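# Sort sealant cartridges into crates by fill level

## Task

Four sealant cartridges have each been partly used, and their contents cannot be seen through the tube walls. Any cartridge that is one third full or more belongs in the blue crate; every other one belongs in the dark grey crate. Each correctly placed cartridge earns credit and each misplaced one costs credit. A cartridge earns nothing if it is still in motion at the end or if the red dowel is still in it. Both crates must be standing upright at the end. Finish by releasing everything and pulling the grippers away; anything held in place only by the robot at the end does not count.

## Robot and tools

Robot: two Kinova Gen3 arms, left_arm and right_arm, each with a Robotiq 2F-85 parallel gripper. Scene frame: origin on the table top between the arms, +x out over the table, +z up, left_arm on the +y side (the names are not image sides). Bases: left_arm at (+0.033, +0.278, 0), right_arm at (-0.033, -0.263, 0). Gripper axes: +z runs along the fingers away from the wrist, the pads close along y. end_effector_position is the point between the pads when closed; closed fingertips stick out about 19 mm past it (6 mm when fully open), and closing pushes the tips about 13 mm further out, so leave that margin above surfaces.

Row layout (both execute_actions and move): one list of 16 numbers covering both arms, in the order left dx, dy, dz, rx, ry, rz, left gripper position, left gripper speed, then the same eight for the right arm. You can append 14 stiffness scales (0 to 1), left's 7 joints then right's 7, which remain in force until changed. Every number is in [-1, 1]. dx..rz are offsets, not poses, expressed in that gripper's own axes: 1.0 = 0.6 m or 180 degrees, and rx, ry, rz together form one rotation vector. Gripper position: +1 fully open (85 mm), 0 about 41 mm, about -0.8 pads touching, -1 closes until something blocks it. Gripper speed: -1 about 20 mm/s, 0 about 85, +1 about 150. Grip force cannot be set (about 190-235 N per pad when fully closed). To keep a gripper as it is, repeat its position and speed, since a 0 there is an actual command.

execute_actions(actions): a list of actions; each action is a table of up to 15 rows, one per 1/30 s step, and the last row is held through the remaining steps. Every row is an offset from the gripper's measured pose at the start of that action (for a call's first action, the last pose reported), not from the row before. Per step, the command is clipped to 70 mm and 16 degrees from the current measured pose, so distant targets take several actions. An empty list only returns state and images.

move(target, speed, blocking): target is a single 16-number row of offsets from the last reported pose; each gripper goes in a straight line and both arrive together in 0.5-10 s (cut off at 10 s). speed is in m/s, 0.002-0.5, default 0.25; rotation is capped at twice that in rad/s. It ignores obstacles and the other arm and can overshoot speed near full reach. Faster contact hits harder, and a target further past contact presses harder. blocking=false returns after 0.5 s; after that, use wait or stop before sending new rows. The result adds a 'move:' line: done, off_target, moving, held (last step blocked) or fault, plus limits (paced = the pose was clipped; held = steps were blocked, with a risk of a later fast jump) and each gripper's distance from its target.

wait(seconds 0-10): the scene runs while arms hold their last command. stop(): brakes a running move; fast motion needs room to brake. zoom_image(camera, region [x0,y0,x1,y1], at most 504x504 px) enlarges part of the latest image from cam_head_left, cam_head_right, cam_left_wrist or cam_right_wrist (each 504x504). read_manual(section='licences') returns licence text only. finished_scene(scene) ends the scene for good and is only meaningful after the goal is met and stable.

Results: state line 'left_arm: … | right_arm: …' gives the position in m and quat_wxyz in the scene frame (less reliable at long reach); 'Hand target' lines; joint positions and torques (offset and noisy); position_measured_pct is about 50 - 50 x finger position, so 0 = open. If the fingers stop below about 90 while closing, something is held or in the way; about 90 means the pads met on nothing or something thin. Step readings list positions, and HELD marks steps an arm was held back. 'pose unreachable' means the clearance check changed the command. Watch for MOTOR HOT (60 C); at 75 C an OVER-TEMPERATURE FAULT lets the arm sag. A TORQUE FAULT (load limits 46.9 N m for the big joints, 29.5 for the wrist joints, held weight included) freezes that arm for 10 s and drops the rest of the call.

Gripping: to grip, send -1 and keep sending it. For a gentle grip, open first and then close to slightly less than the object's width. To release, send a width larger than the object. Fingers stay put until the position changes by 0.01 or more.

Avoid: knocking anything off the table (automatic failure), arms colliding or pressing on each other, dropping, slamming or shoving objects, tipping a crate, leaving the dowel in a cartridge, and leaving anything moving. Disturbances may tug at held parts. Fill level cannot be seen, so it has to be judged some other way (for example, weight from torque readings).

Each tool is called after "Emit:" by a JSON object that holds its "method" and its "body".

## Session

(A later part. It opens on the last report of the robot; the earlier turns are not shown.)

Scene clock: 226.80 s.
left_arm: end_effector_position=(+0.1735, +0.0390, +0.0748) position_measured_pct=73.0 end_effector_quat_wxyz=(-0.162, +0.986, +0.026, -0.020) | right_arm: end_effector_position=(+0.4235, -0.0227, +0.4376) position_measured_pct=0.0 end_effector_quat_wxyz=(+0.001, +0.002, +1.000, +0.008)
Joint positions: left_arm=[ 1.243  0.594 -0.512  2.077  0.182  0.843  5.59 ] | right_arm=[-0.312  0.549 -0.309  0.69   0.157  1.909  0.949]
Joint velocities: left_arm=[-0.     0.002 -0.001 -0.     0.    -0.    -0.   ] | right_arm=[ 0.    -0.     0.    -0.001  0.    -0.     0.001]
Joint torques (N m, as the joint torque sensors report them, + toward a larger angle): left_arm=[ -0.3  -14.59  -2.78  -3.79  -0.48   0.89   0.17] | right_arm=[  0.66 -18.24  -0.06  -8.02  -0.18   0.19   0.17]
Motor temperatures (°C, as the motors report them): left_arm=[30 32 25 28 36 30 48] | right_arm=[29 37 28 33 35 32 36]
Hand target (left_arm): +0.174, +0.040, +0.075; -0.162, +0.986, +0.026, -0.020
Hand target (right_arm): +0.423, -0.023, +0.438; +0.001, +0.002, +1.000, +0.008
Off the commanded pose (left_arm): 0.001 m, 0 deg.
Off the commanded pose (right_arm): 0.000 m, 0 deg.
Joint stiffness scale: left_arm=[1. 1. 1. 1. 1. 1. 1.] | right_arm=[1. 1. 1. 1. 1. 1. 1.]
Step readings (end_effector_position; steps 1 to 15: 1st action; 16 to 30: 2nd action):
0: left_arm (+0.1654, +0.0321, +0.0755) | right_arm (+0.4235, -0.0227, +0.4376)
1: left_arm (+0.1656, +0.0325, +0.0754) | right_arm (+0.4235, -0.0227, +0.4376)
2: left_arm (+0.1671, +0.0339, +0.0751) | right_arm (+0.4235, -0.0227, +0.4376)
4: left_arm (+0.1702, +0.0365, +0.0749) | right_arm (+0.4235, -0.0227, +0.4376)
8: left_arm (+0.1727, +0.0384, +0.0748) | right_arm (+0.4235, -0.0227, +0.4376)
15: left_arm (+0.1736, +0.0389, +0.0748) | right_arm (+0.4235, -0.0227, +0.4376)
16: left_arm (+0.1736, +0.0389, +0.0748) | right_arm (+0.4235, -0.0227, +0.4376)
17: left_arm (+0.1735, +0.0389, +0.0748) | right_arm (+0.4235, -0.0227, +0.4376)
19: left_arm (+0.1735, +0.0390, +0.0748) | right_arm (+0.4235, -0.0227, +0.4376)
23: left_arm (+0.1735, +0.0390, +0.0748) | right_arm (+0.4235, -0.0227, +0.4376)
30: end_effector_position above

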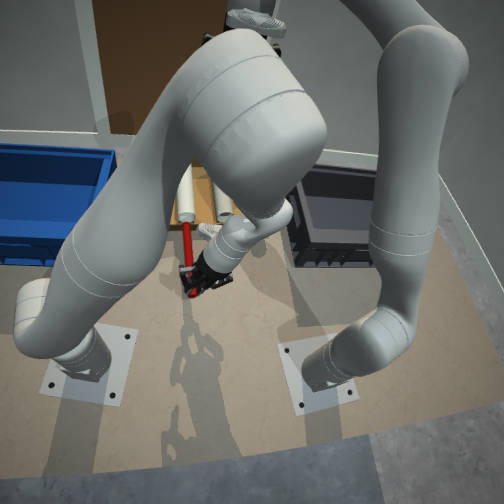

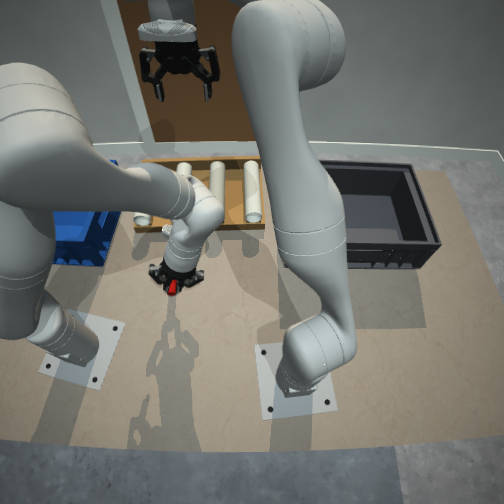

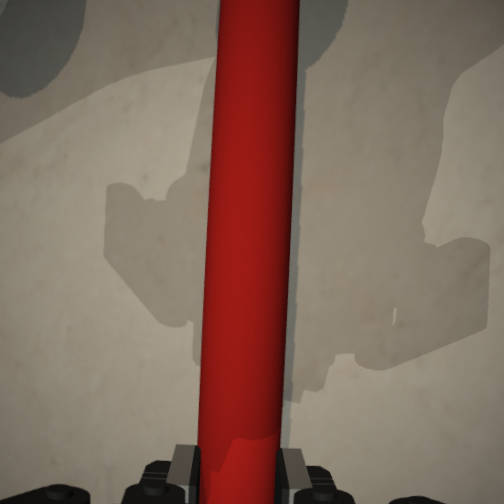

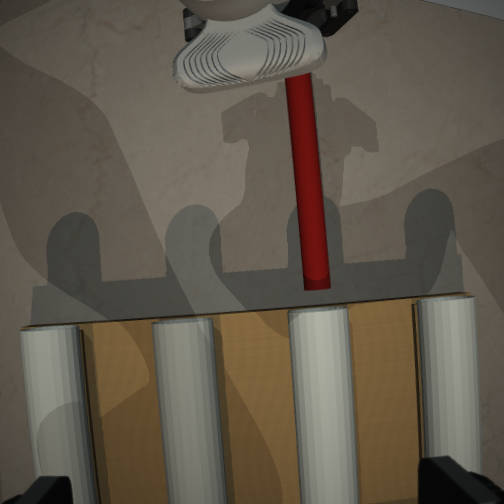

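Emit:
{"method": "execute_actions", "body": {"actions": [[[0.03, 0, -0.002, 0, 0.006, -0.002, -1, 0, 0,0,0,0,0,0,1,0]], [[0.025, 0.0, -0.001, 0, 0.002, 0, -1, 0, 0,0,0,0,0,0,1,0]]]}}

Scene clock: 235.67 s.
left_arm: end_effector_position=(+0.1985, +0.0377, +0.0760) position_measured_pct=73.0 end_effector_quat_wxyz=(-0.158, +0.987, +0.033, -0.012) | right_arm: end_effector_position=(+0.4235, -0.0227, +0.4376) position_measured_pct=0.0 end_effector_quat_wxyz=(+0.001, +0.002, +1.000, +0.008)
Joint positions: left_arm=[ 1.199  0.603 -0.526  2.048  0.169  0.843  5.565] | right_arm=[-0.312  0.549 -0.309  0.69   0.157  1.909  0.949]
Joint velocities: left_arm=[-0.006  0.001  0.001 -0.    -0.002 -0.001 -0.   ] | right_arm=[-0.    -0.001  0.    -0.     0.002  0.001  0.001]
Joint torques (N m, as the joint torque sensors report them, + toward a larger angle): left_arm=[ -0.17 -15.05  -2.82  -3.92  -0.52   0.69   0.09] | right_arm=[  0.17 -18.72  -0.4   -8.27  -0.2    0.4    0.36]
Motor temperatures (°C, as the motors report them): left_arm=[30 32 25 28 36 30 48] | right_arm=[29 37 28 33 35 32 36]
Hand target (left_arm): +0.202, +0.040, +0.076; -0.161, +0.986, +0.030, -0.010
Hand target (right_arm): +0.423, -0.023, +0.438; +0.001, +0.002, +1.000, +0.008
Off the commanded pose (left_arm): 0.004 m, 1 deg.
Off the commanded pose (right_arm): 0.000 m, 0 deg.
Joint stiffness scale: left_arm=[1. 1. 1. 1. 1. 1. 1.] | right_arm=[1. 1. 1. 1. 1. 1. 1.]
Step readings (end_effector_position; steps 1 to 15: 1st action; 16 to 30: 2nd action):
0: left_arm (+0.1735, +0.0390, +0.0748) | right_arm (+0.4235, -0.0227, +0.4376)
1: left_arm (+0.1747, +0.0389, +0.0749) | right_arm (+0.4235, -0.0227, +0.4376)
2: left_arm (+0.1782, +0.0388, +0.0753) | right_arm (+0.4235, -0.0227, +0.4376)
4: left_arm (+0.1834, +0.0388, +0.0759) | right_arm (+0.4235, -0.0227, +0.4376)
8: left_arm (+0.1861, +0.0386, +0.0759) | right_arm (+0.4235, -0.0227, +0.4376)
15: left_arm (+0.1869, +0.0389, +0.0758) | right_arm (+0.4235, -0.0227, +0.4376)
16: left_arm (+0.1878, +0.0387, +0.0758) | right_arm (+0.4235, -0.0227, +0.4376)
17: left_arm (+0.1905, +0.0381, +0.0759) | right_arm (+0.4235, -0.0227, +0.4376)
19: left_arm (+0.1947, +0.0374, +0.0761) | right_arm (+0.4235, -0.0227, +0.4376)
23: left_arm (+0.1975, +0.0372, +0.0761) | right_arm (+0.4235, -0.0227, +0.4376)
30: end_effector_position above

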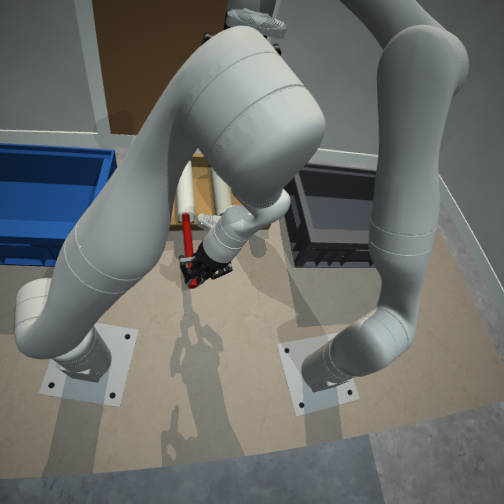

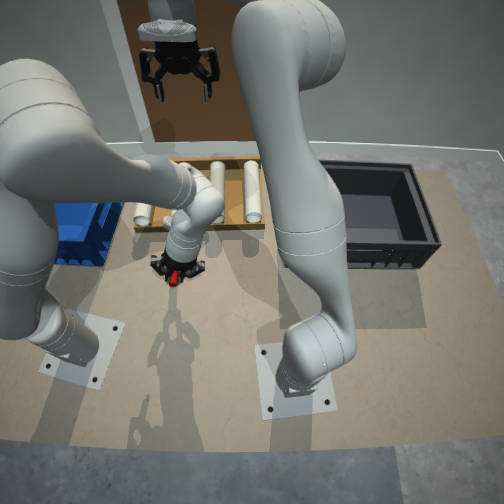

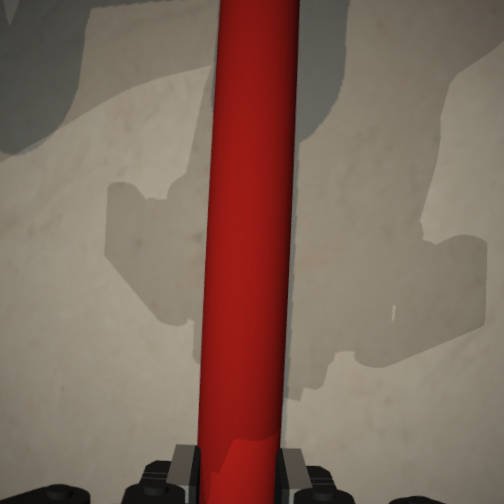

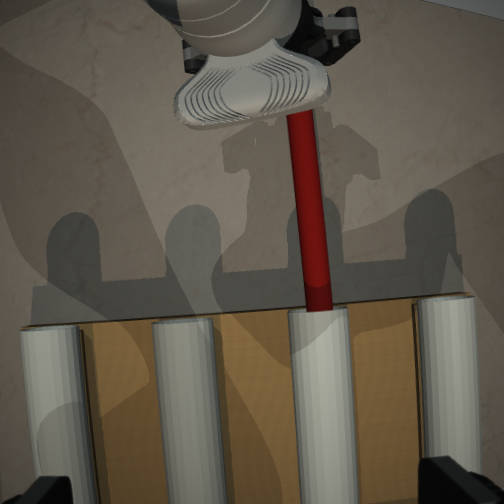

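Emit:
{"method": "execute_actions", "body": {"actions": [[[0.03, -0.007, 0.002, 0, 0.002, 0.006, -1, 0, 0,0,0,0,0,0,1,0]], [[0.03, -0.004, 0.001, 0, 0.001, 0.003, -1, 0, 0,0,0,0,0,0,1,0]]]}}

Scene clock: 242.13 s.
left_arm: end_effector_position=(+0.2256, +0.0438, +0.0762) position_measured_pct=73.0 end_effector_quat_wxyz=(-0.154, +0.988, +0.023, -0.015) | right_arm: end_effector_position=(+0.4235, -0.0227, +0.4376) position_measured_pct=0.0 end_effector_quat_wxyz=(+0.001, +0.002, +1.000, +0.008)
Joint positions: left_arm=[ 1.125  0.611 -0.528  2.026  0.16   0.841  5.482] | right_arm=[-0.312  0.549 -0.309  0.69   0.157  1.909  0.949]
Joint velocities: left_arm=[-0.008  0.002  0.002 -0.     0.     0.     0.   ] | right_arm=[ 0.001 -0.001 -0.    -0.     0.001  0.    -0.001]
Joint torques (N m, as the joint torque sensors report them, + toward a larger angle): left_arm=[ -0.28 -15.13  -2.76  -4.1   -0.67   0.9    0.06] | right_arm=[  0.13 -18.24  -0.46  -8.87   0.18   0.03   0.41]
Motor temperatures (°C, as the motors report them): left_arm=[30 32 25 28 36 30 48] | right_arm=[29 37 28 33 35 32 36]
Hand target (left_arm): +0.229, +0.046, +0.076; -0.157, +0.987, +0.021, -0.013
Hand target (right_arm): +0.423, -0.023, +0.438; +0.001, +0.002, +1.000, +0.008
Off the commanded pose (left_arm): 0.004 m, 1 deg.
Off the commanded pose (right_arm): 0.000 m, 0 deg.
Joint stiffness scale: left_arm=[1. 1. 1. 1. 1. 1. 1.] | right_arm=[1. 1. 1. 1. 1. 1. 1.]
Step readings (end_effector_position; steps 1 to 15: 1st action; 16 to 30: 2nd action):
0: left_arm (+0.1988, +0.0378, +0.0760) | right_arm (+0.4235, -0.0227, +0.4376)
1: left_arm (+0.1994, +0.0381, +0.0761) | right_arm (+0.4235, -0.0227, +0.4376)
2: left_arm (+0.2019, +0.0390, +0.0762) | right_arm (+0.4235, -0.0227, +0.4376)
4: left_arm (+0.2067, +0.0405, +0.0764) | right_arm (+0.4235, -0.0227, +0.4376)
8: left_arm (+0.2101, +0.0417, +0.0764) | right_arm (+0.4235, -0.0227, +0.4376)
15: left_arm (+0.2113, +0.0424, +0.0764) | right_arm (+0.4235, -0.0227, +0.4376)
16: left_arm (+0.2122, +0.0425, +0.0764) | right_arm (+0.4235, -0.0227, +0.4376)
17: left_arm (+0.2153, +0.0425, +0.0764) | right_arm (+0.4235, -0.0227, +0.4376)
19: left_arm (+0.2204, +0.0425, +0.0765) | right_arm (+0.4235, -0.0227, +0.4376)
23: left_arm (+0.2243, +0.0431, +0.0764) | right_arm (+0.4235, -0.0227, +0.4376)
30: end_effector_position above

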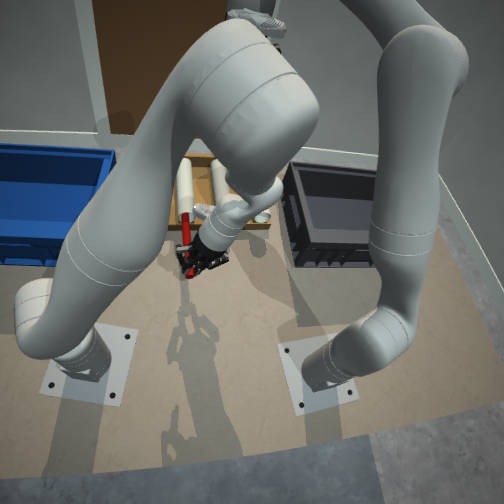

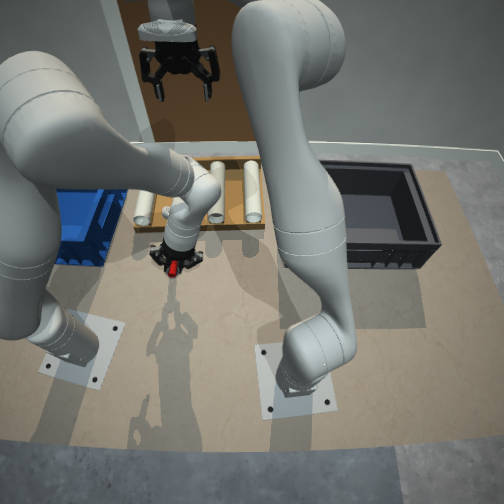

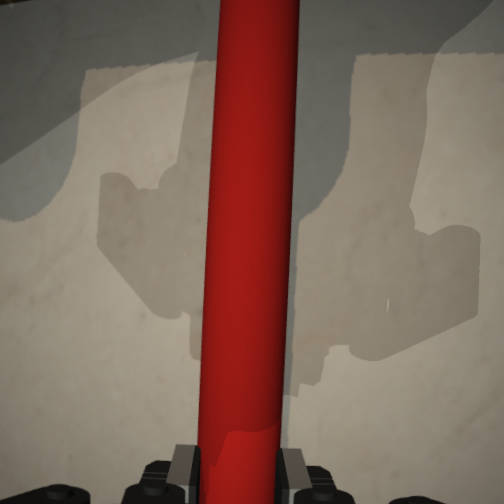

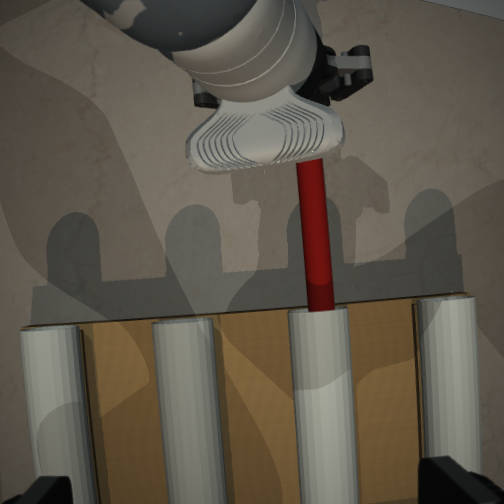

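Depth ≈36 mm. Continue.

Emit:
{"method": "execute_actions", "body": {"actions": [[[0.03, -0.002, 0.0, -0.002, 0.002, 0.001, -1, 0, 0,0,0,0,0,0,1,0]], [[0.03, -0.002, 0.0, -0.002, 0.002, 0.001, -1, 0, 0,0,0,0,0,0,1,0]]]}}

Scene clock: 247.03 s.
left_arm: end_effector_position=(+0.2533, +0.0457, +0.0770) position_measured_pct=73.0 end_effector_quat_wxyz=(-0.145, +0.989, +0.025, -0.015) | right_arm: end_effector_position=(+0.4235, -0.0227, +0.4376) position_measured_pct=0.0 end_effector_quat_wxyz=(+0.001, +0.002, +1.000, +0.008)
Joint positions: left_arm=[ 1.055  0.619 -0.529  1.993  0.159  0.841  5.421] | right_arm=[-0.312  0.549 -0.309  0.69   0.157  1.909  0.949]
Joint velocities: left_arm=[-0.008  0.    -0.    -0.001 -0.     0.     0.   ] | right_arm=[0.    0.001 0.    0.    0.001 0.001 0.001]
Joint torques (N m, as the joint torque sensors report them, + toward a larger angle): left_arm=[  0.06 -15.41  -3.08  -4.49  -0.54   0.73   0.08] | right_arm=[  0.36 -19.02  -0.51  -8.48   0.05   0.22   0.28]
Motor temperatures (°C, as the motors report them): left_arm=[30 32 25 28 36 30 48] | right_arm=[29 37 28 33 35 32 36]
Hand target (left_arm): +0.257, +0.047, +0.077; -0.147, +0.989, +0.022, -0.012
Hand target (right_arm): +0.423, -0.023, +0.438; +0.001, +0.002, +1.000, +0.008
Off the commanded pose (left_arm): 0.004 m, 0 deg.
Off the commanded pose (right_arm): 0.000 m, 0 deg.
Joint stiffness scale: left_arm=[1. 1. 1. 1. 1. 1. 1.] | right_arm=[1. 1. 1. 1. 1. 1. 1.]
Step readings (end_effector_position; steps 1 to 15: 1st action; 16 to 30: 2nd action):
0: left_arm (+0.2259, +0.0440, +0.0762) | right_arm (+0.4235, -0.0227, +0.4376)
1: left_arm (+0.2268, +0.0440, +0.0763) | right_arm (+0.4235, -0.0227, +0.4376)
2: left_arm (+0.2298, +0.0439, +0.0764) | right_arm (+0.4235, -0.0227, +0.4376)
4: left_arm (+0.2344, +0.0436, +0.0767) | right_arm (+0.4235, -0.0227, +0.4376)
8: left_arm (+0.2380, +0.0441, +0.0767) | right_arm (+0.4235, -0.0227, +0.4376)
15: left_arm (+0.2392, +0.0448, +0.0766) | right_arm (+0.4235, -0.0227, +0.4376)
16: left_arm (+0.2403, +0.0449, +0.0766) | right_arm (+0.4235, -0.0227, +0.4376)
17: left_arm (+0.2434, +0.0447, +0.0768) | right_arm (+0.4235, -0.0227, +0.4376)
19: left_arm (+0.2482, +0.0444, +0.0771) | right_arm (+0.4235, -0.0227, +0.4376)
23: left_arm (+0.2519, +0.0450, +0.0771) | right_arm (+0.4235, -0.0227, +0.4376)
30: end_effector_position above

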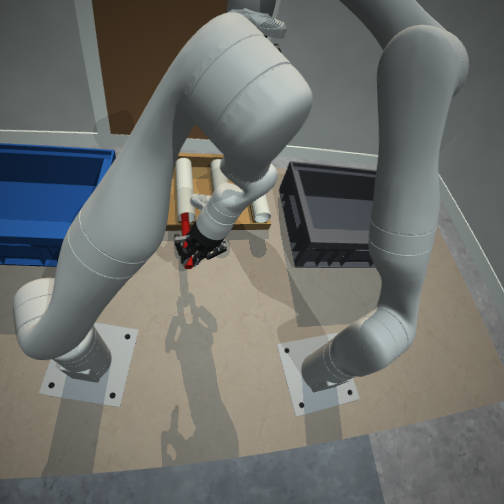

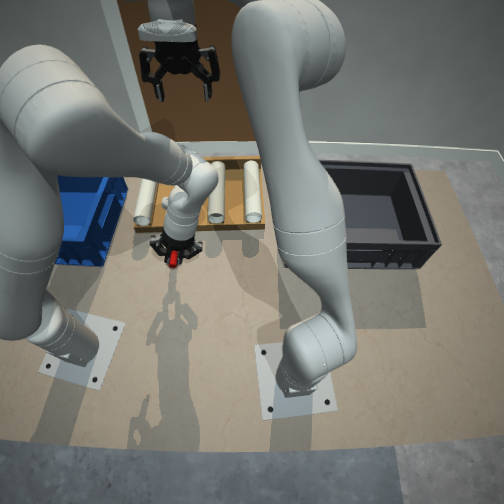

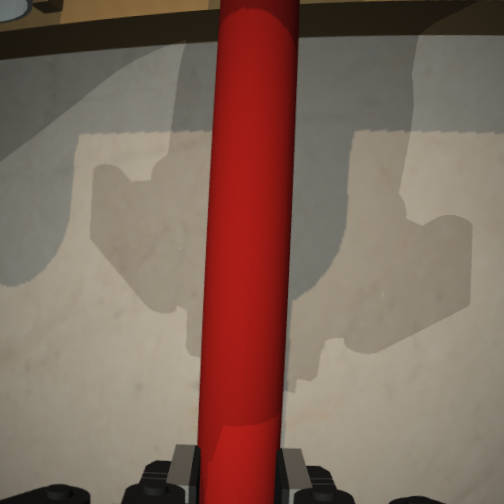

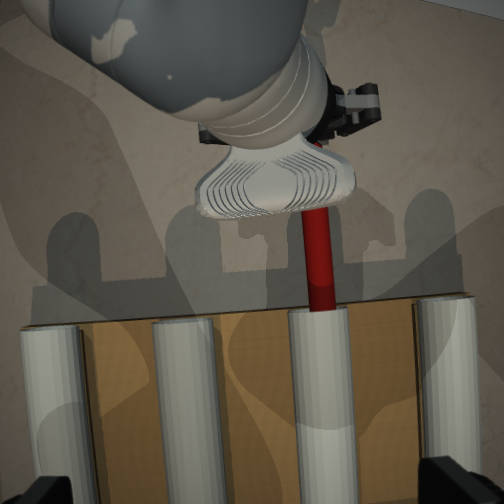

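Depth ≈64 mm.

Emit:
{"method": "execute_actions", "body": {"actions": [[[0.03, -0.001, 0.001, 0.002, 0.002, 0.001, -1, 0, 0,0,0,0,0,0,1,0]], [[0.03, -0.001, 0.001, 0.002, 0.002, 0.001, -1, 0, 0,0,0,0,0,0,1,0]]]}}

Scene clock: 251.60 s.
left_arm: end_effector_position=(+0.2847, +0.0427, +0.0752) position_measured_pct=73.0 end_effector_quat_wxyz=(-0.142, +0.989, +0.026, -0.009) | right_arm: end_effector_position=(+0.4235, -0.0227, +0.4376) position_measured_pct=0.0 end_effector_quat_wxyz=(+0.001, +0.002, +1.000, +0.008)
Joint positions: left_arm=[ 0.997  0.649 -0.53   1.934  0.156  0.85   5.381] | right_arm=[-0.312  0.549 -0.309  0.69   0.157  1.909  0.949]
Joint velocities: left_arm=[-0.006  0.     0.001 -0.001 -0.002 -0.    -0.   ] | right_arm=[ 0.     0.     0.    -0.     0.002  0.001  0.001]
Joint torques (N m, as the joint torque sensors report them, + toward a larger angle): left_arm=[  0.24 -16.28  -3.23  -4.78  -0.67   0.6    0.19] | right_arm=[  0.15 -18.    -0.6   -8.45   0.12   0.06   0.18]
Motor temperatures (°C, as the motors report them): left_arm=[30 32 25 28 36 30 48] | right_arm=[29 37 28 33 35 32 36]
Hand target (left_arm): +0.287, +0.046, +0.075; -0.147, +0.989, +0.023, -0.009
Hand target (right_arm): +0.423, -0.023, +0.438; +0.001, +0.002, +1.000, +0.008
Off the commanded pose (left_arm): 0.004 m, 1 deg.
Off the commanded pose (right_arm): 0.000 m, 0 deg.
Joint stiffness scale: left_arm=[1. 1. 1. 1. 1. 1. 1.] | right_arm=[1. 1. 1. 1. 1. 1. 1.]
Step readings (end_effector_position; steps 1 to 15: 1st action; 16 to 30: 2nd action):
0: left_arm (+0.2535, +0.0459, +0.0770) | right_arm (+0.4235, -0.0227, +0.4376)
1: left_arm (+0.2547, +0.0457, +0.0770) | right_arm (+0.4235, -0.0227, +0.4376)
2: left_arm (+0.2583, +0.0449, +0.0770) | right_arm (+0.4235, -0.0227, +0.4376)
4: left_arm (+0.2640, +0.0434, +0.0769) | right_arm (+0.4235, -0.0227, +0.4376)
8: left_arm (+0.2678, +0.0434, +0.0763) | right_arm (+0.4235, -0.0227, +0.4376)
15: left_arm (+0.2689, +0.0443, +0.0760) | right_arm (+0.4235, -0.0227, +0.4376)
16: left_arm (+0.2701, +0.0442, +0.0760) | right_arm (+0.4235, -0.0227, +0.4376)
17: left_arm (+0.2737, +0.0434, +0.0761) | right_arm (+0.4235, -0.0227, +0.4376)
19: left_arm (+0.2796, +0.0418, +0.0760) | right_arm (+0.4235, -0.0227, +0.4376)
23: left_arm (+0.2836, +0.0419, +0.0755) | right_arm (+0.4235, -0.0227, +0.4376)
30: end_effector_position above

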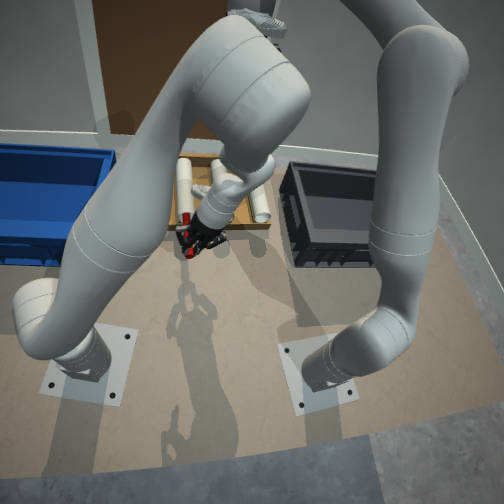

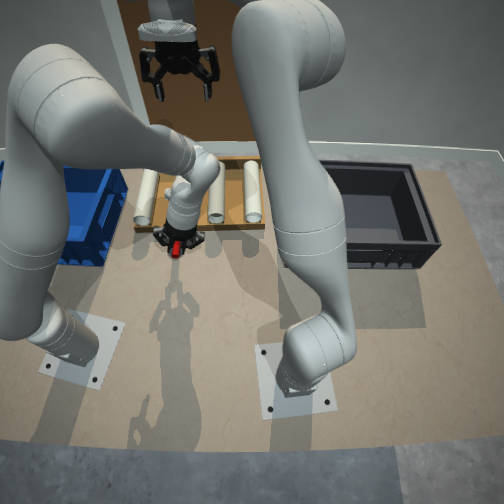

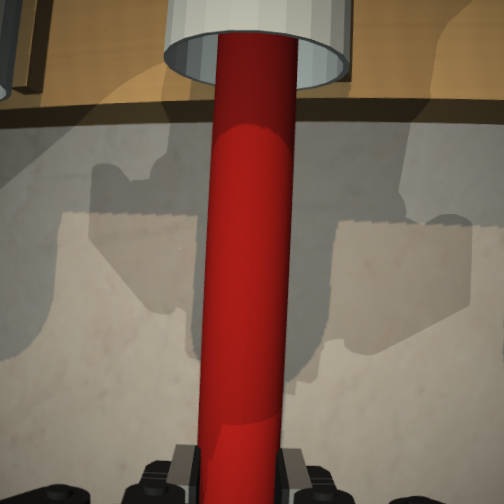

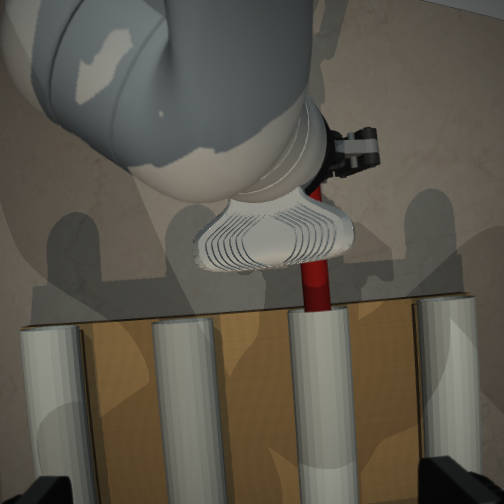

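Emit:
{"method": "execute_actions", "body": {"actions": [[[0.03, -0.006, 0.0, 0.0, 0.0, 0.001, -1, 0, 0,0,0,0,0,0,1,0]], [[0.025, -0.004, 0.0, 0.0, 0.0, 0.001, -1, 0, 0,0,0,0,0,0,1,0]]]}}

Scene clock: 256.47 s.
left_arm: end_effector_position=(+0.3154, +0.0461, +0.0770) position_measured_pct=73.0 end_effector_quat_wxyz=(-0.136, +0.990, +0.028, -0.007) | right_arm: end_effector_position=(+0.4235, -0.0227, +0.4376) position_measured_pct=0.0 end_effector_quat_wxyz=(+0.001, +0.002, +1.000, +0.008)
Joint positions: left_arm=[ 0.929  0.663 -0.53   1.886  0.156  0.86   5.327] | right_arm=[-0.312  0.549 -0.309  0.69   0.157  1.909  0.949]
Joint velocities: left_arm=[-0.007 -0.    -0.001 -0.001  0.     0.    -0.   ] | right_arm=[ 0.    -0.001 -0.    -0.001 -0.    -0.001 -0.001]
Joint torques (N m, as the joint torque sensors report them, + toward a larger angle): left_arm=[ -0.42 -16.98  -3.6   -4.98  -0.67   0.37   0.29] | right_arm=[  1.04 -18.66  -0.38  -8.3    0.03   0.52   0.04]
Motor temperatures (°C, as the motors report them): left_arm=[30 32 25 28 36 30 48] | right_arm=[29 37 28 33 35 32 36]
Hand target (left_arm): +0.316, +0.048, +0.077; -0.139, +0.990, +0.026, -0.008
Hand target (right_arm): +0.423, -0.023, +0.438; +0.001, +0.002, +1.000, +0.008
Off the commanded pose (left_arm): 0.002 m, 1 deg.
Off the commanded pose (right_arm): 0.000 m, 0 deg.
Joint stiffness scale: left_arm=[1. 1. 1. 1. 1. 1. 1.] | right_arm=[1. 1. 1. 1. 1. 1. 1.]
Step readings (end_effector_position; steps 1 to 15: 1st action; 16 to 30: 2nd action):
0: left_arm (+0.2849, +0.0429, +0.0751) | right_arm (+0.4235, -0.0227, +0.4376)
1: left_arm (+0.2858, +0.0431, +0.0752) | right_arm (+0.4235, -0.0227, +0.4376)
2: left_arm (+0.2893, +0.0431, +0.0756) | right_arm (+0.4235, -0.0227, +0.4376)
4: left_arm (+0.2954, +0.0427, +0.0761) | right_arm (+0.4235, -0.0227, +0.4376)
8: left_arm (+0.2998, +0.0436, +0.0762) | right_arm (+0.4235, -0.0227, +0.4376)
15: left_arm (+0.3012, +0.0447, +0.0761) | right_arm (+0.4235, -0.0227, +0.4376)
16: left_arm (+0.3022, +0.0448, +0.0762) | right_arm (+0.4235, -0.0227, +0.4376)
17: left_arm (+0.3054, +0.0448, +0.0766) | right_arm (+0.4235, -0.0227, +0.4376)
19: left_arm (+0.3107, +0.0444, +0.0771) | right_arm (+0.4235, -0.0227, +0.4376)
23: left_arm (+0.3143, +0.0452, +0.0771) | right_arm (+0.4235, -0.0227, +0.4376)
30: end_effector_position above

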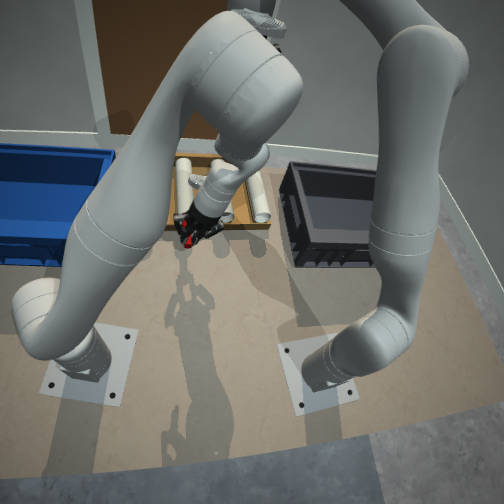

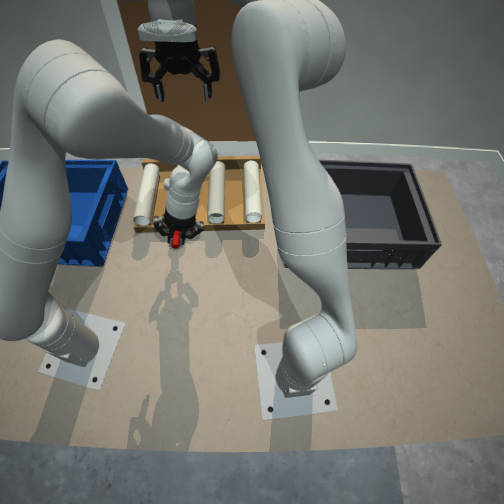

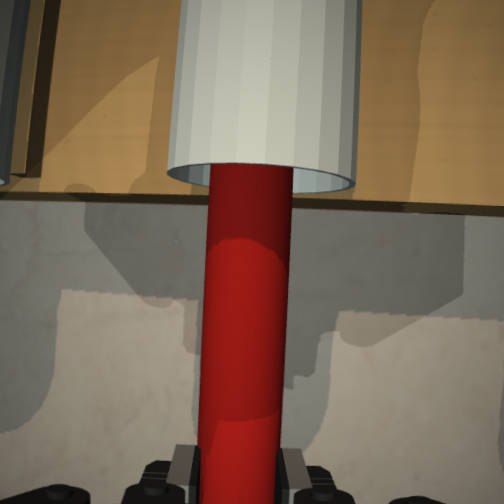

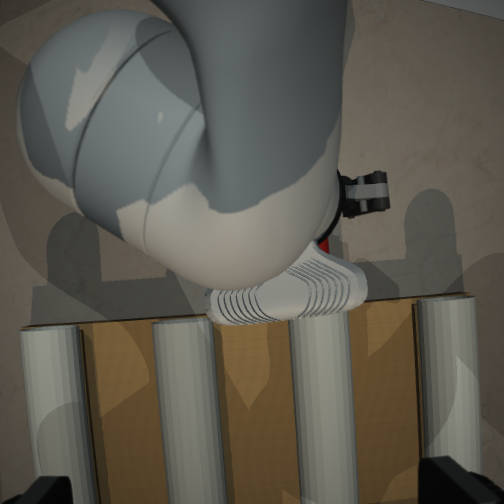

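Depth ≈126 mm. Smaller steps now.

Emit:
{"method": "execute_actions", "body": {"actions": [[[0.02, -0.001, 0.001, 0.0, 0.0, 0.001, -1, 0, 0,0,0,0,0,0,1,0]], [[0.02, -0.001, 0.001, 0.0, 0.0, 0.001, -1, 0, 0,0,0,0,0,0,1,0]]]}}

Scene clock: 262.93 s.
left_arm: end_effector_position=(+0.3400, +0.0475, +0.0776) position_measured_pct=73.0 end_effector_quat_wxyz=(-0.131, +0.991, +0.031, -0.002) | right_arm: end_effector_position=(+0.4235, -0.0227, +0.4376) position_measured_pct=0.0 end_effector_quat_wxyz=(+0.001, +0.002, +1.000, +0.008)
Joint positions: left_arm=[ 0.882  0.679 -0.529  1.843  0.156  0.867  5.296] | right_arm=[-0.312  0.549 -0.309  0.69   0.157  1.909  0.949]
Joint velocities: left_arm=[-0.004  0.002  0.002 -0.001 -0.    -0.001  0.   ] | right_arm=[ 0.001 -0.     0.    -0.001 -0.002  0.     0.   ]
Joint torques (N m, as the joint torque sensors report them, + toward a larger angle): left_arm=[ -0.42 -17.44  -3.62  -5.37  -0.71   0.32   0.14] | right_arm=[  0.43 -18.53  -1.07  -8.31   0.16   0.59   0.32]
Motor temperatures (°C, as the motors report them): left_arm=[30 32 25 28 36 30 48] | right_arm=[29 37 28 33 35 32 36]
Hand target (left_arm): +0.340, +0.048, +0.077; -0.133, +0.991, +0.028, -0.005
Hand target (right_arm): +0.423, -0.023, +0.438; +0.001, +0.002, +1.000, +0.008
Off the commanded pose (left_arm): 0.001 m, 1 deg.
Off the commanded pose (right_arm): 0.000 m, 0 deg.
Joint stiffness scale: left_arm=[1. 1. 1. 1. 1. 1. 1.] | right_arm=[1. 1. 1. 1. 1. 1. 1.]
Step readings (end_effector_position; steps 1 to 15: 1st action; 16 to 30: 2nd action):
0: left_arm (+0.3156, +0.0463, +0.0770) | right_arm (+0.4235, -0.0227, +0.4376)
1: left_arm (+0.3166, +0.0463, +0.0771) | right_arm (+0.4235, -0.0227, +0.4376)
2: left_arm (+0.3194, +0.0460, +0.0773) | right_arm (+0.4235, -0.0227, +0.4376)
4: left_arm (+0.3239, +0.0455, +0.0775) | right_arm (+0.4235, -0.0227, +0.4376)
8: left_arm (+0.3268, +0.0460, +0.0774) | right_arm (+0.4235, -0.0227, +0.4376)
15: left_arm (+0.3277, +0.0467, +0.0772) | right_arm (+0.4235, -0.0227, +0.4376)
16: left_arm (+0.3287, +0.0468, +0.0773) | right_arm (+0.4235, -0.0227, +0.4376)
17: left_arm (+0.3315, +0.0465, +0.0775) | right_arm (+0.4235, -0.0227, +0.4376)
19: left_arm (+0.3361, +0.0461, +0.0779) | right_arm (+0.4235, -0.0227, +0.4376)
23: left_arm (+0.3391, +0.0467, +0.0778) | right_arm (+0.4235, -0.0227, +0.4376)
30: end_effector_position above

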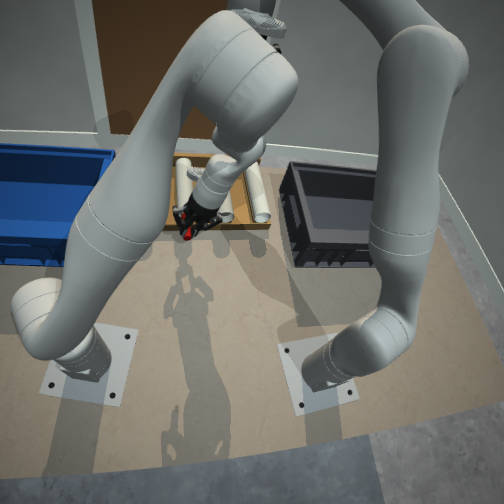

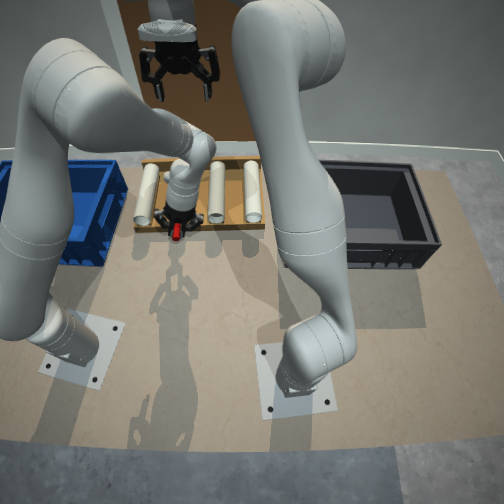

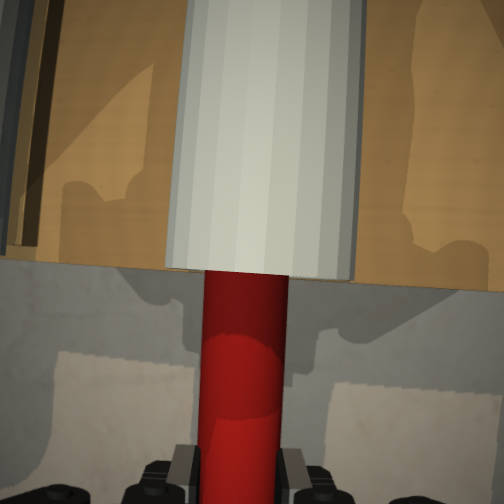

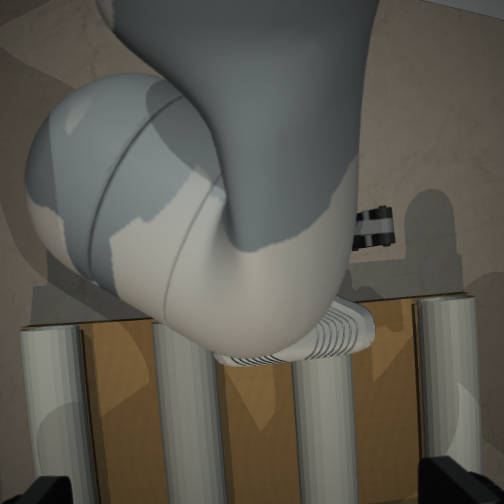

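Emit:
{"method": "execute_actions", "body": {"actions": [[[0.015, 0.0, 0.001, 0.0, -0.002, 0.002, -1, 0, 0,0,0,0,0,0,1,0]], [[0.015, 0.0, 0.001, 0.0, 0.0, 0.001, -1, 0, 0,0,0,0,0,0,1,0]]]}}

Scene clock: 271.50 s.
left_arm: end_effector_position=(+0.3600, +0.0492, +0.0786) position_measured_pct=73.0 end_effector_quat_wxyz=(-0.129, +0.991, +0.033, +0.001) | right_arm: end_effector_position=(+0.4235, -0.0227, +0.4376) position_measured_pct=0.0 end_effector_quat_wxyz=(+0.001, +0.002, +1.000, +0.008)
Joint positions: left_arm=[ 0.843  0.693 -0.528  1.804  0.156  0.878  5.27 ] | right_arm=[-0.312  0.549 -0.309  0.69   0.157  1.909  0.949]
Joint velocities: left_arm=[-0.004  0.001  0.001 -0.     0.    -0.     0.001] | right_arm=[ 0.     0.    -0.     0.     0.001 -0.     0.   ]
Joint torques (N m, as the joint torque sensors report them, + toward a larger angle): left_arm=[ -0.28 -18.1   -3.55  -5.5   -0.65   0.37   0.25] | right_arm=[  0.69 -18.48  -0.56  -8.61   0.     0.6    0.18]
Motor temperatures (°C, as the motors report them): left_arm=[30 32 25 28 36 30 48] | right_arm=[29 37 28 33 35 32 36]
Hand target (left_arm): +0.359, +0.050, +0.078; -0.130, +0.991, +0.030, -0.002
Hand target (right_arm): +0.423, -0.023, +0.438; +0.001, +0.002, +1.000, +0.008
Off the commanded pose (left_arm): 0.001 m, 1 deg.
Off the commanded pose (right_arm): 0.000 m, 0 deg.
Joint stiffness scale: left_arm=[1. 1. 1. 1. 1. 1. 1.] | right_arm=[1. 1. 1. 1. 1. 1. 1.]
Step readings (end_effector_position; steps 1 to 15: 1st action; 16 to 30: 2nd action):
0: left_arm (+0.3401, +0.0477, +0.0776) | right_arm (+0.4235, -0.0227, +0.4376)
1: left_arm (+0.3408, +0.0477, +0.0777) | right_arm (+0.4235, -0.0227, +0.4376)
2: left_arm (+0.3431, +0.0475, +0.0780) | right_arm (+0.4235, -0.0227, +0.4376)
4: left_arm (+0.3469, +0.0474, +0.0784) | right_arm (+0.4235, -0.0227, +0.4376)
8: left_arm (+0.3496, +0.0481, +0.0784) | right_arm (+0.4235, -0.0227, +0.4376)
15: left_arm (+0.3503, +0.0488, +0.0783) | right_arm (+0.4235, -0.0227, +0.4376)
16: left_arm (+0.3512, +0.0489, +0.0783) | right_arm (+0.4235, -0.0227, +0.4376)
17: left_arm (+0.3536, +0.0486, +0.0785) | right_arm (+0.4235, -0.0227, +0.4376)
19: left_arm (+0.3571, +0.0482, +0.0788) | right_arm (+0.4235, -0.0227, +0.4376)
23: left_arm (+0.3594, +0.0487, +0.0788) | right_arm (+0.4235, -0.0227, +0.4376)
30: end_effector_position above

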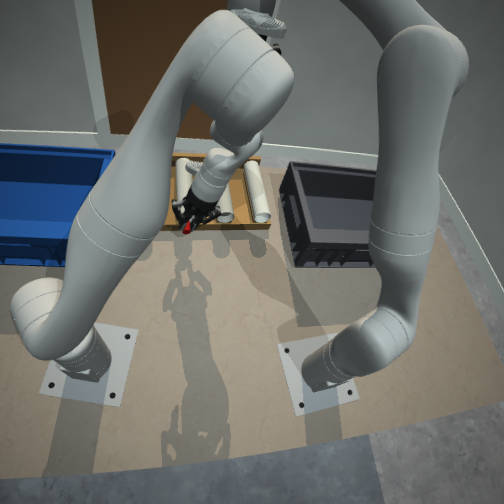

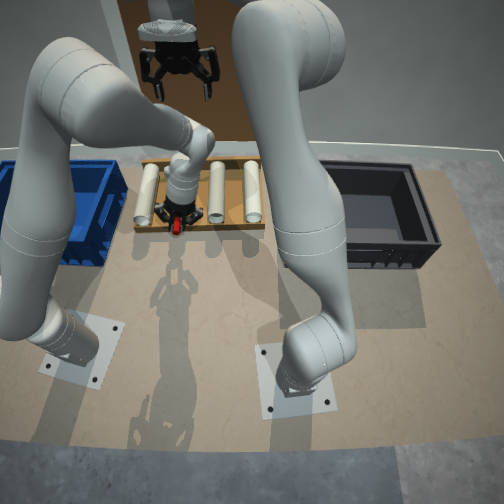

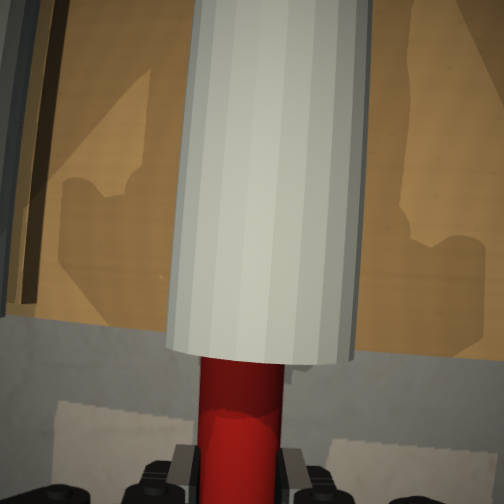

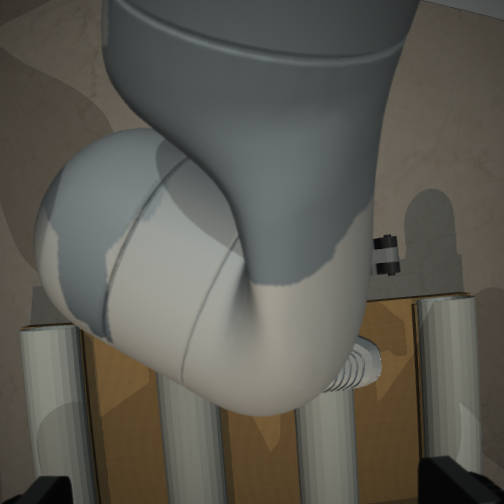

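Emit:
{"method": "move", "body": {"target": [-0.337, 0, 0, 0, 0, 0, -1, 0, 0,0,0,0,0,0,1,0], "speed": 0.12}}

Scene clock: 278.17 s.
left_arm: end_effector_position=(+0.1610, +0.0391, +0.0766) position_measured_pct=73.0 end_effector_quat_wxyz=(-0.133, +0.991, +0.031, +0.001) | right_arm: end_effector_position=(+0.4235, -0.0227, +0.4376) position_measured_pct=0.0 end_effector_quat_wxyz=(+0.001, +0.002, +1.000, +0.008)
Joint positions: left_arm=[ 1.281  0.536 -0.496  2.153  0.166  0.749  5.66 ] | right_arm=[-0.312  0.549 -0.309  0.69   0.157  1.909  0.949]
Joint velocities: left_arm=[ 0.012 -0.003 -0.     0.    -0.     0.001 -0.   ] | right_arm=[ 0.    -0.001  0.    -0.    -0.001 -0.001  0.   ]
Joint torques (N m, as the joint torque sensors report them, + toward a larger angle): left_arm=[  0.07 -13.69  -2.31  -3.73  -0.37   0.62   0.19] | right_arm=[  0.65 -18.52  -0.17  -8.    -0.11   0.08  -0.02]
Motor temperatures (°C, as the motors report them): left_arm=[30 32 25 28 36 30 48] | right_arm=[29 37 28 33 35 32 36]
Hand target (left_arm): +0.158, +0.037, +0.076; -0.129, +0.991, +0.033, +0.000
Hand target (right_arm): +0.423, -0.023, +0.438; +0.001, +0.002, +1.000, +0.008
Off the commanded pose (left_arm): 0.004 m, 1 deg.
Off the commanded pose (right_arm): 0.000 m, 0 deg.
Joint stiffness scale: left_arm=[1. 1. 1. 1. 1. 1. 1.] | right_arm=[1. 1. 1. 1. 1. 1. 1.]
move: off_target (left_arm)

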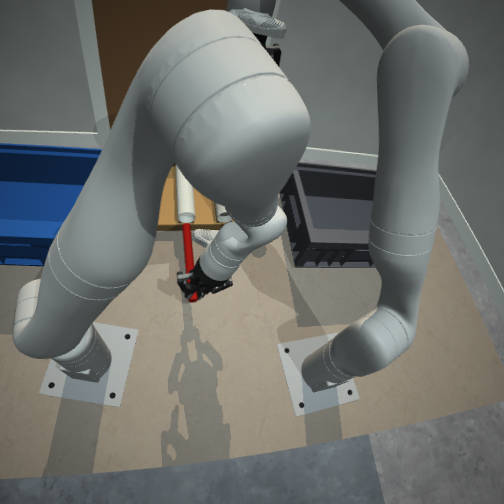

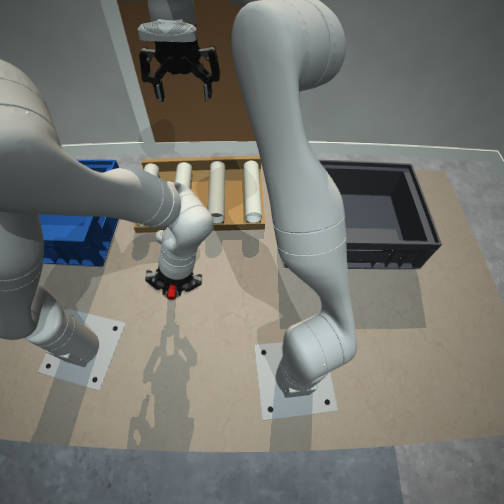

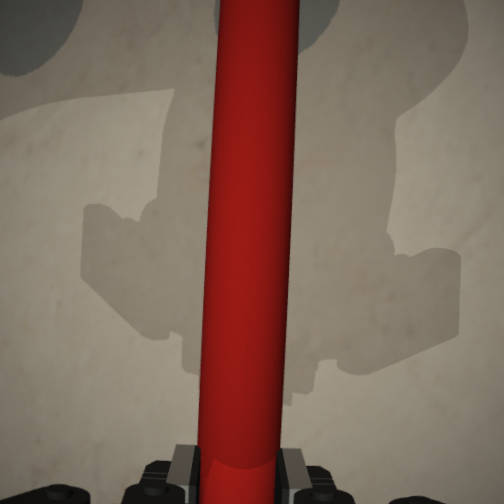

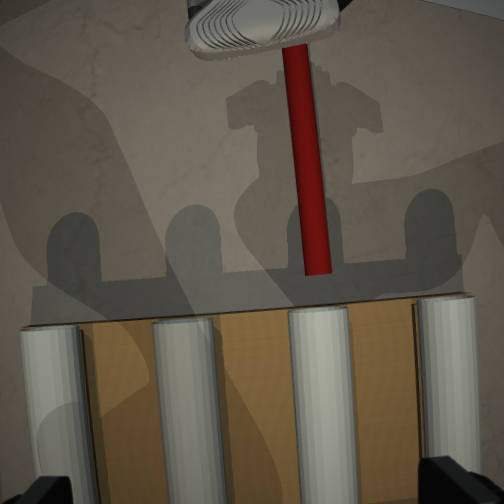

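Emit:
{"method": "move", "body": {"target": [0.0, -0.170, 0.048, 0.035, 0, 0.003, -1, 0, 0,0,0,0,0,0,1,0], "speed": 0.12}}

Scene clock: 287.20 s.
left_arm: end_effector_position=(+0.1522, +0.1433, +0.0750) position_measured_pct=73.0 end_effector_quat_wxyz=(-0.188, +0.982, +0.029, -0.003) | right_arm: end_effector_position=(+0.4235, -0.0227, +0.4376) position_measured_pct=0.0 end_effector_quat_wxyz=(+0.001, +0.002, +1.000, +0.008)
Joint positions: left_arm=[ 1.254  0.5   -0.569  2.372  0.074  0.655  5.61 ] | right_arm=[-0.312  0.549 -0.309  0.69   0.157  1.909  0.949]
Joint velocities: left_arm=[-0.005 -0.003 -0.001  0.002 -0.002 -0.001  0.   ] | right_arm=[-0.001  0.001  0.     0.001 -0.     0.    -0.002]
Joint torques (N m, as the joint torque sensors report them, + toward a larger angle): left_arm=[ -0.09 -10.9   -2.04  -1.65  -0.51   0.69  -0.01] | right_arm=[  0.74 -18.57  -0.62  -8.26   0.11   0.21   0.03]
Motor temperatures (°C, as the motors report them): left_arm=[30 32 25 28 36 30 48] | right_arm=[29 37 28 33 35 32 36]
Hand target (left_arm): +0.155, +0.145, +0.076; -0.187, +0.982, +0.026, -0.001
Hand target (right_arm): +0.423, -0.023, +0.438; +0.001, +0.002, +1.000, +0.008
Off the commanded pose (left_arm): 0.003 m, 0 deg.
Off the commanded pose (right_arm): 0.000 m, 0 deg.
Joint stiffness scale: left_arm=[1. 1. 1. 1. 1. 1. 1.] | right_arm=[1. 1. 1. 1. 1. 1. 1.]
move: done

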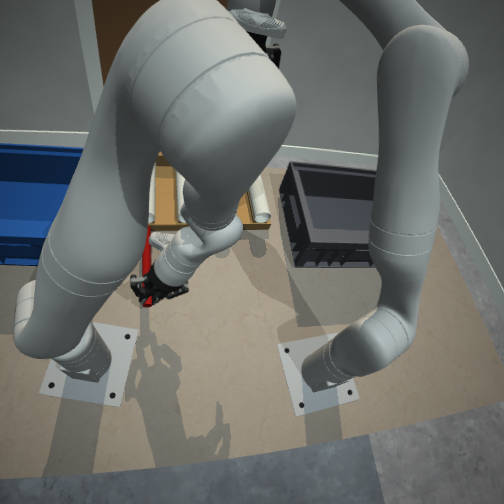

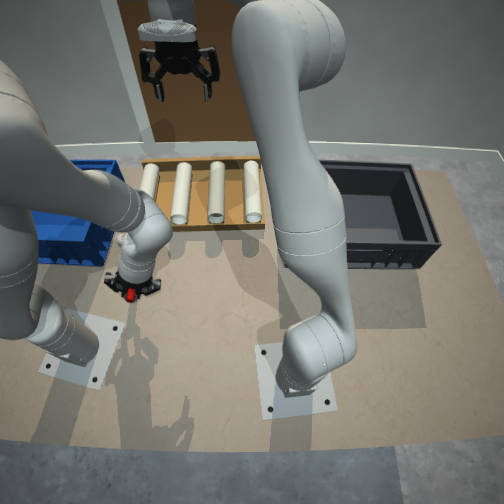

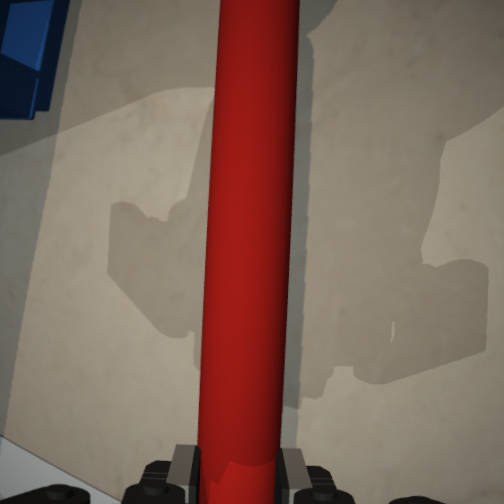

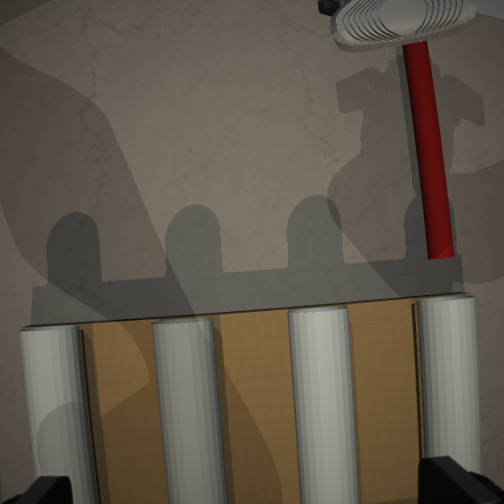

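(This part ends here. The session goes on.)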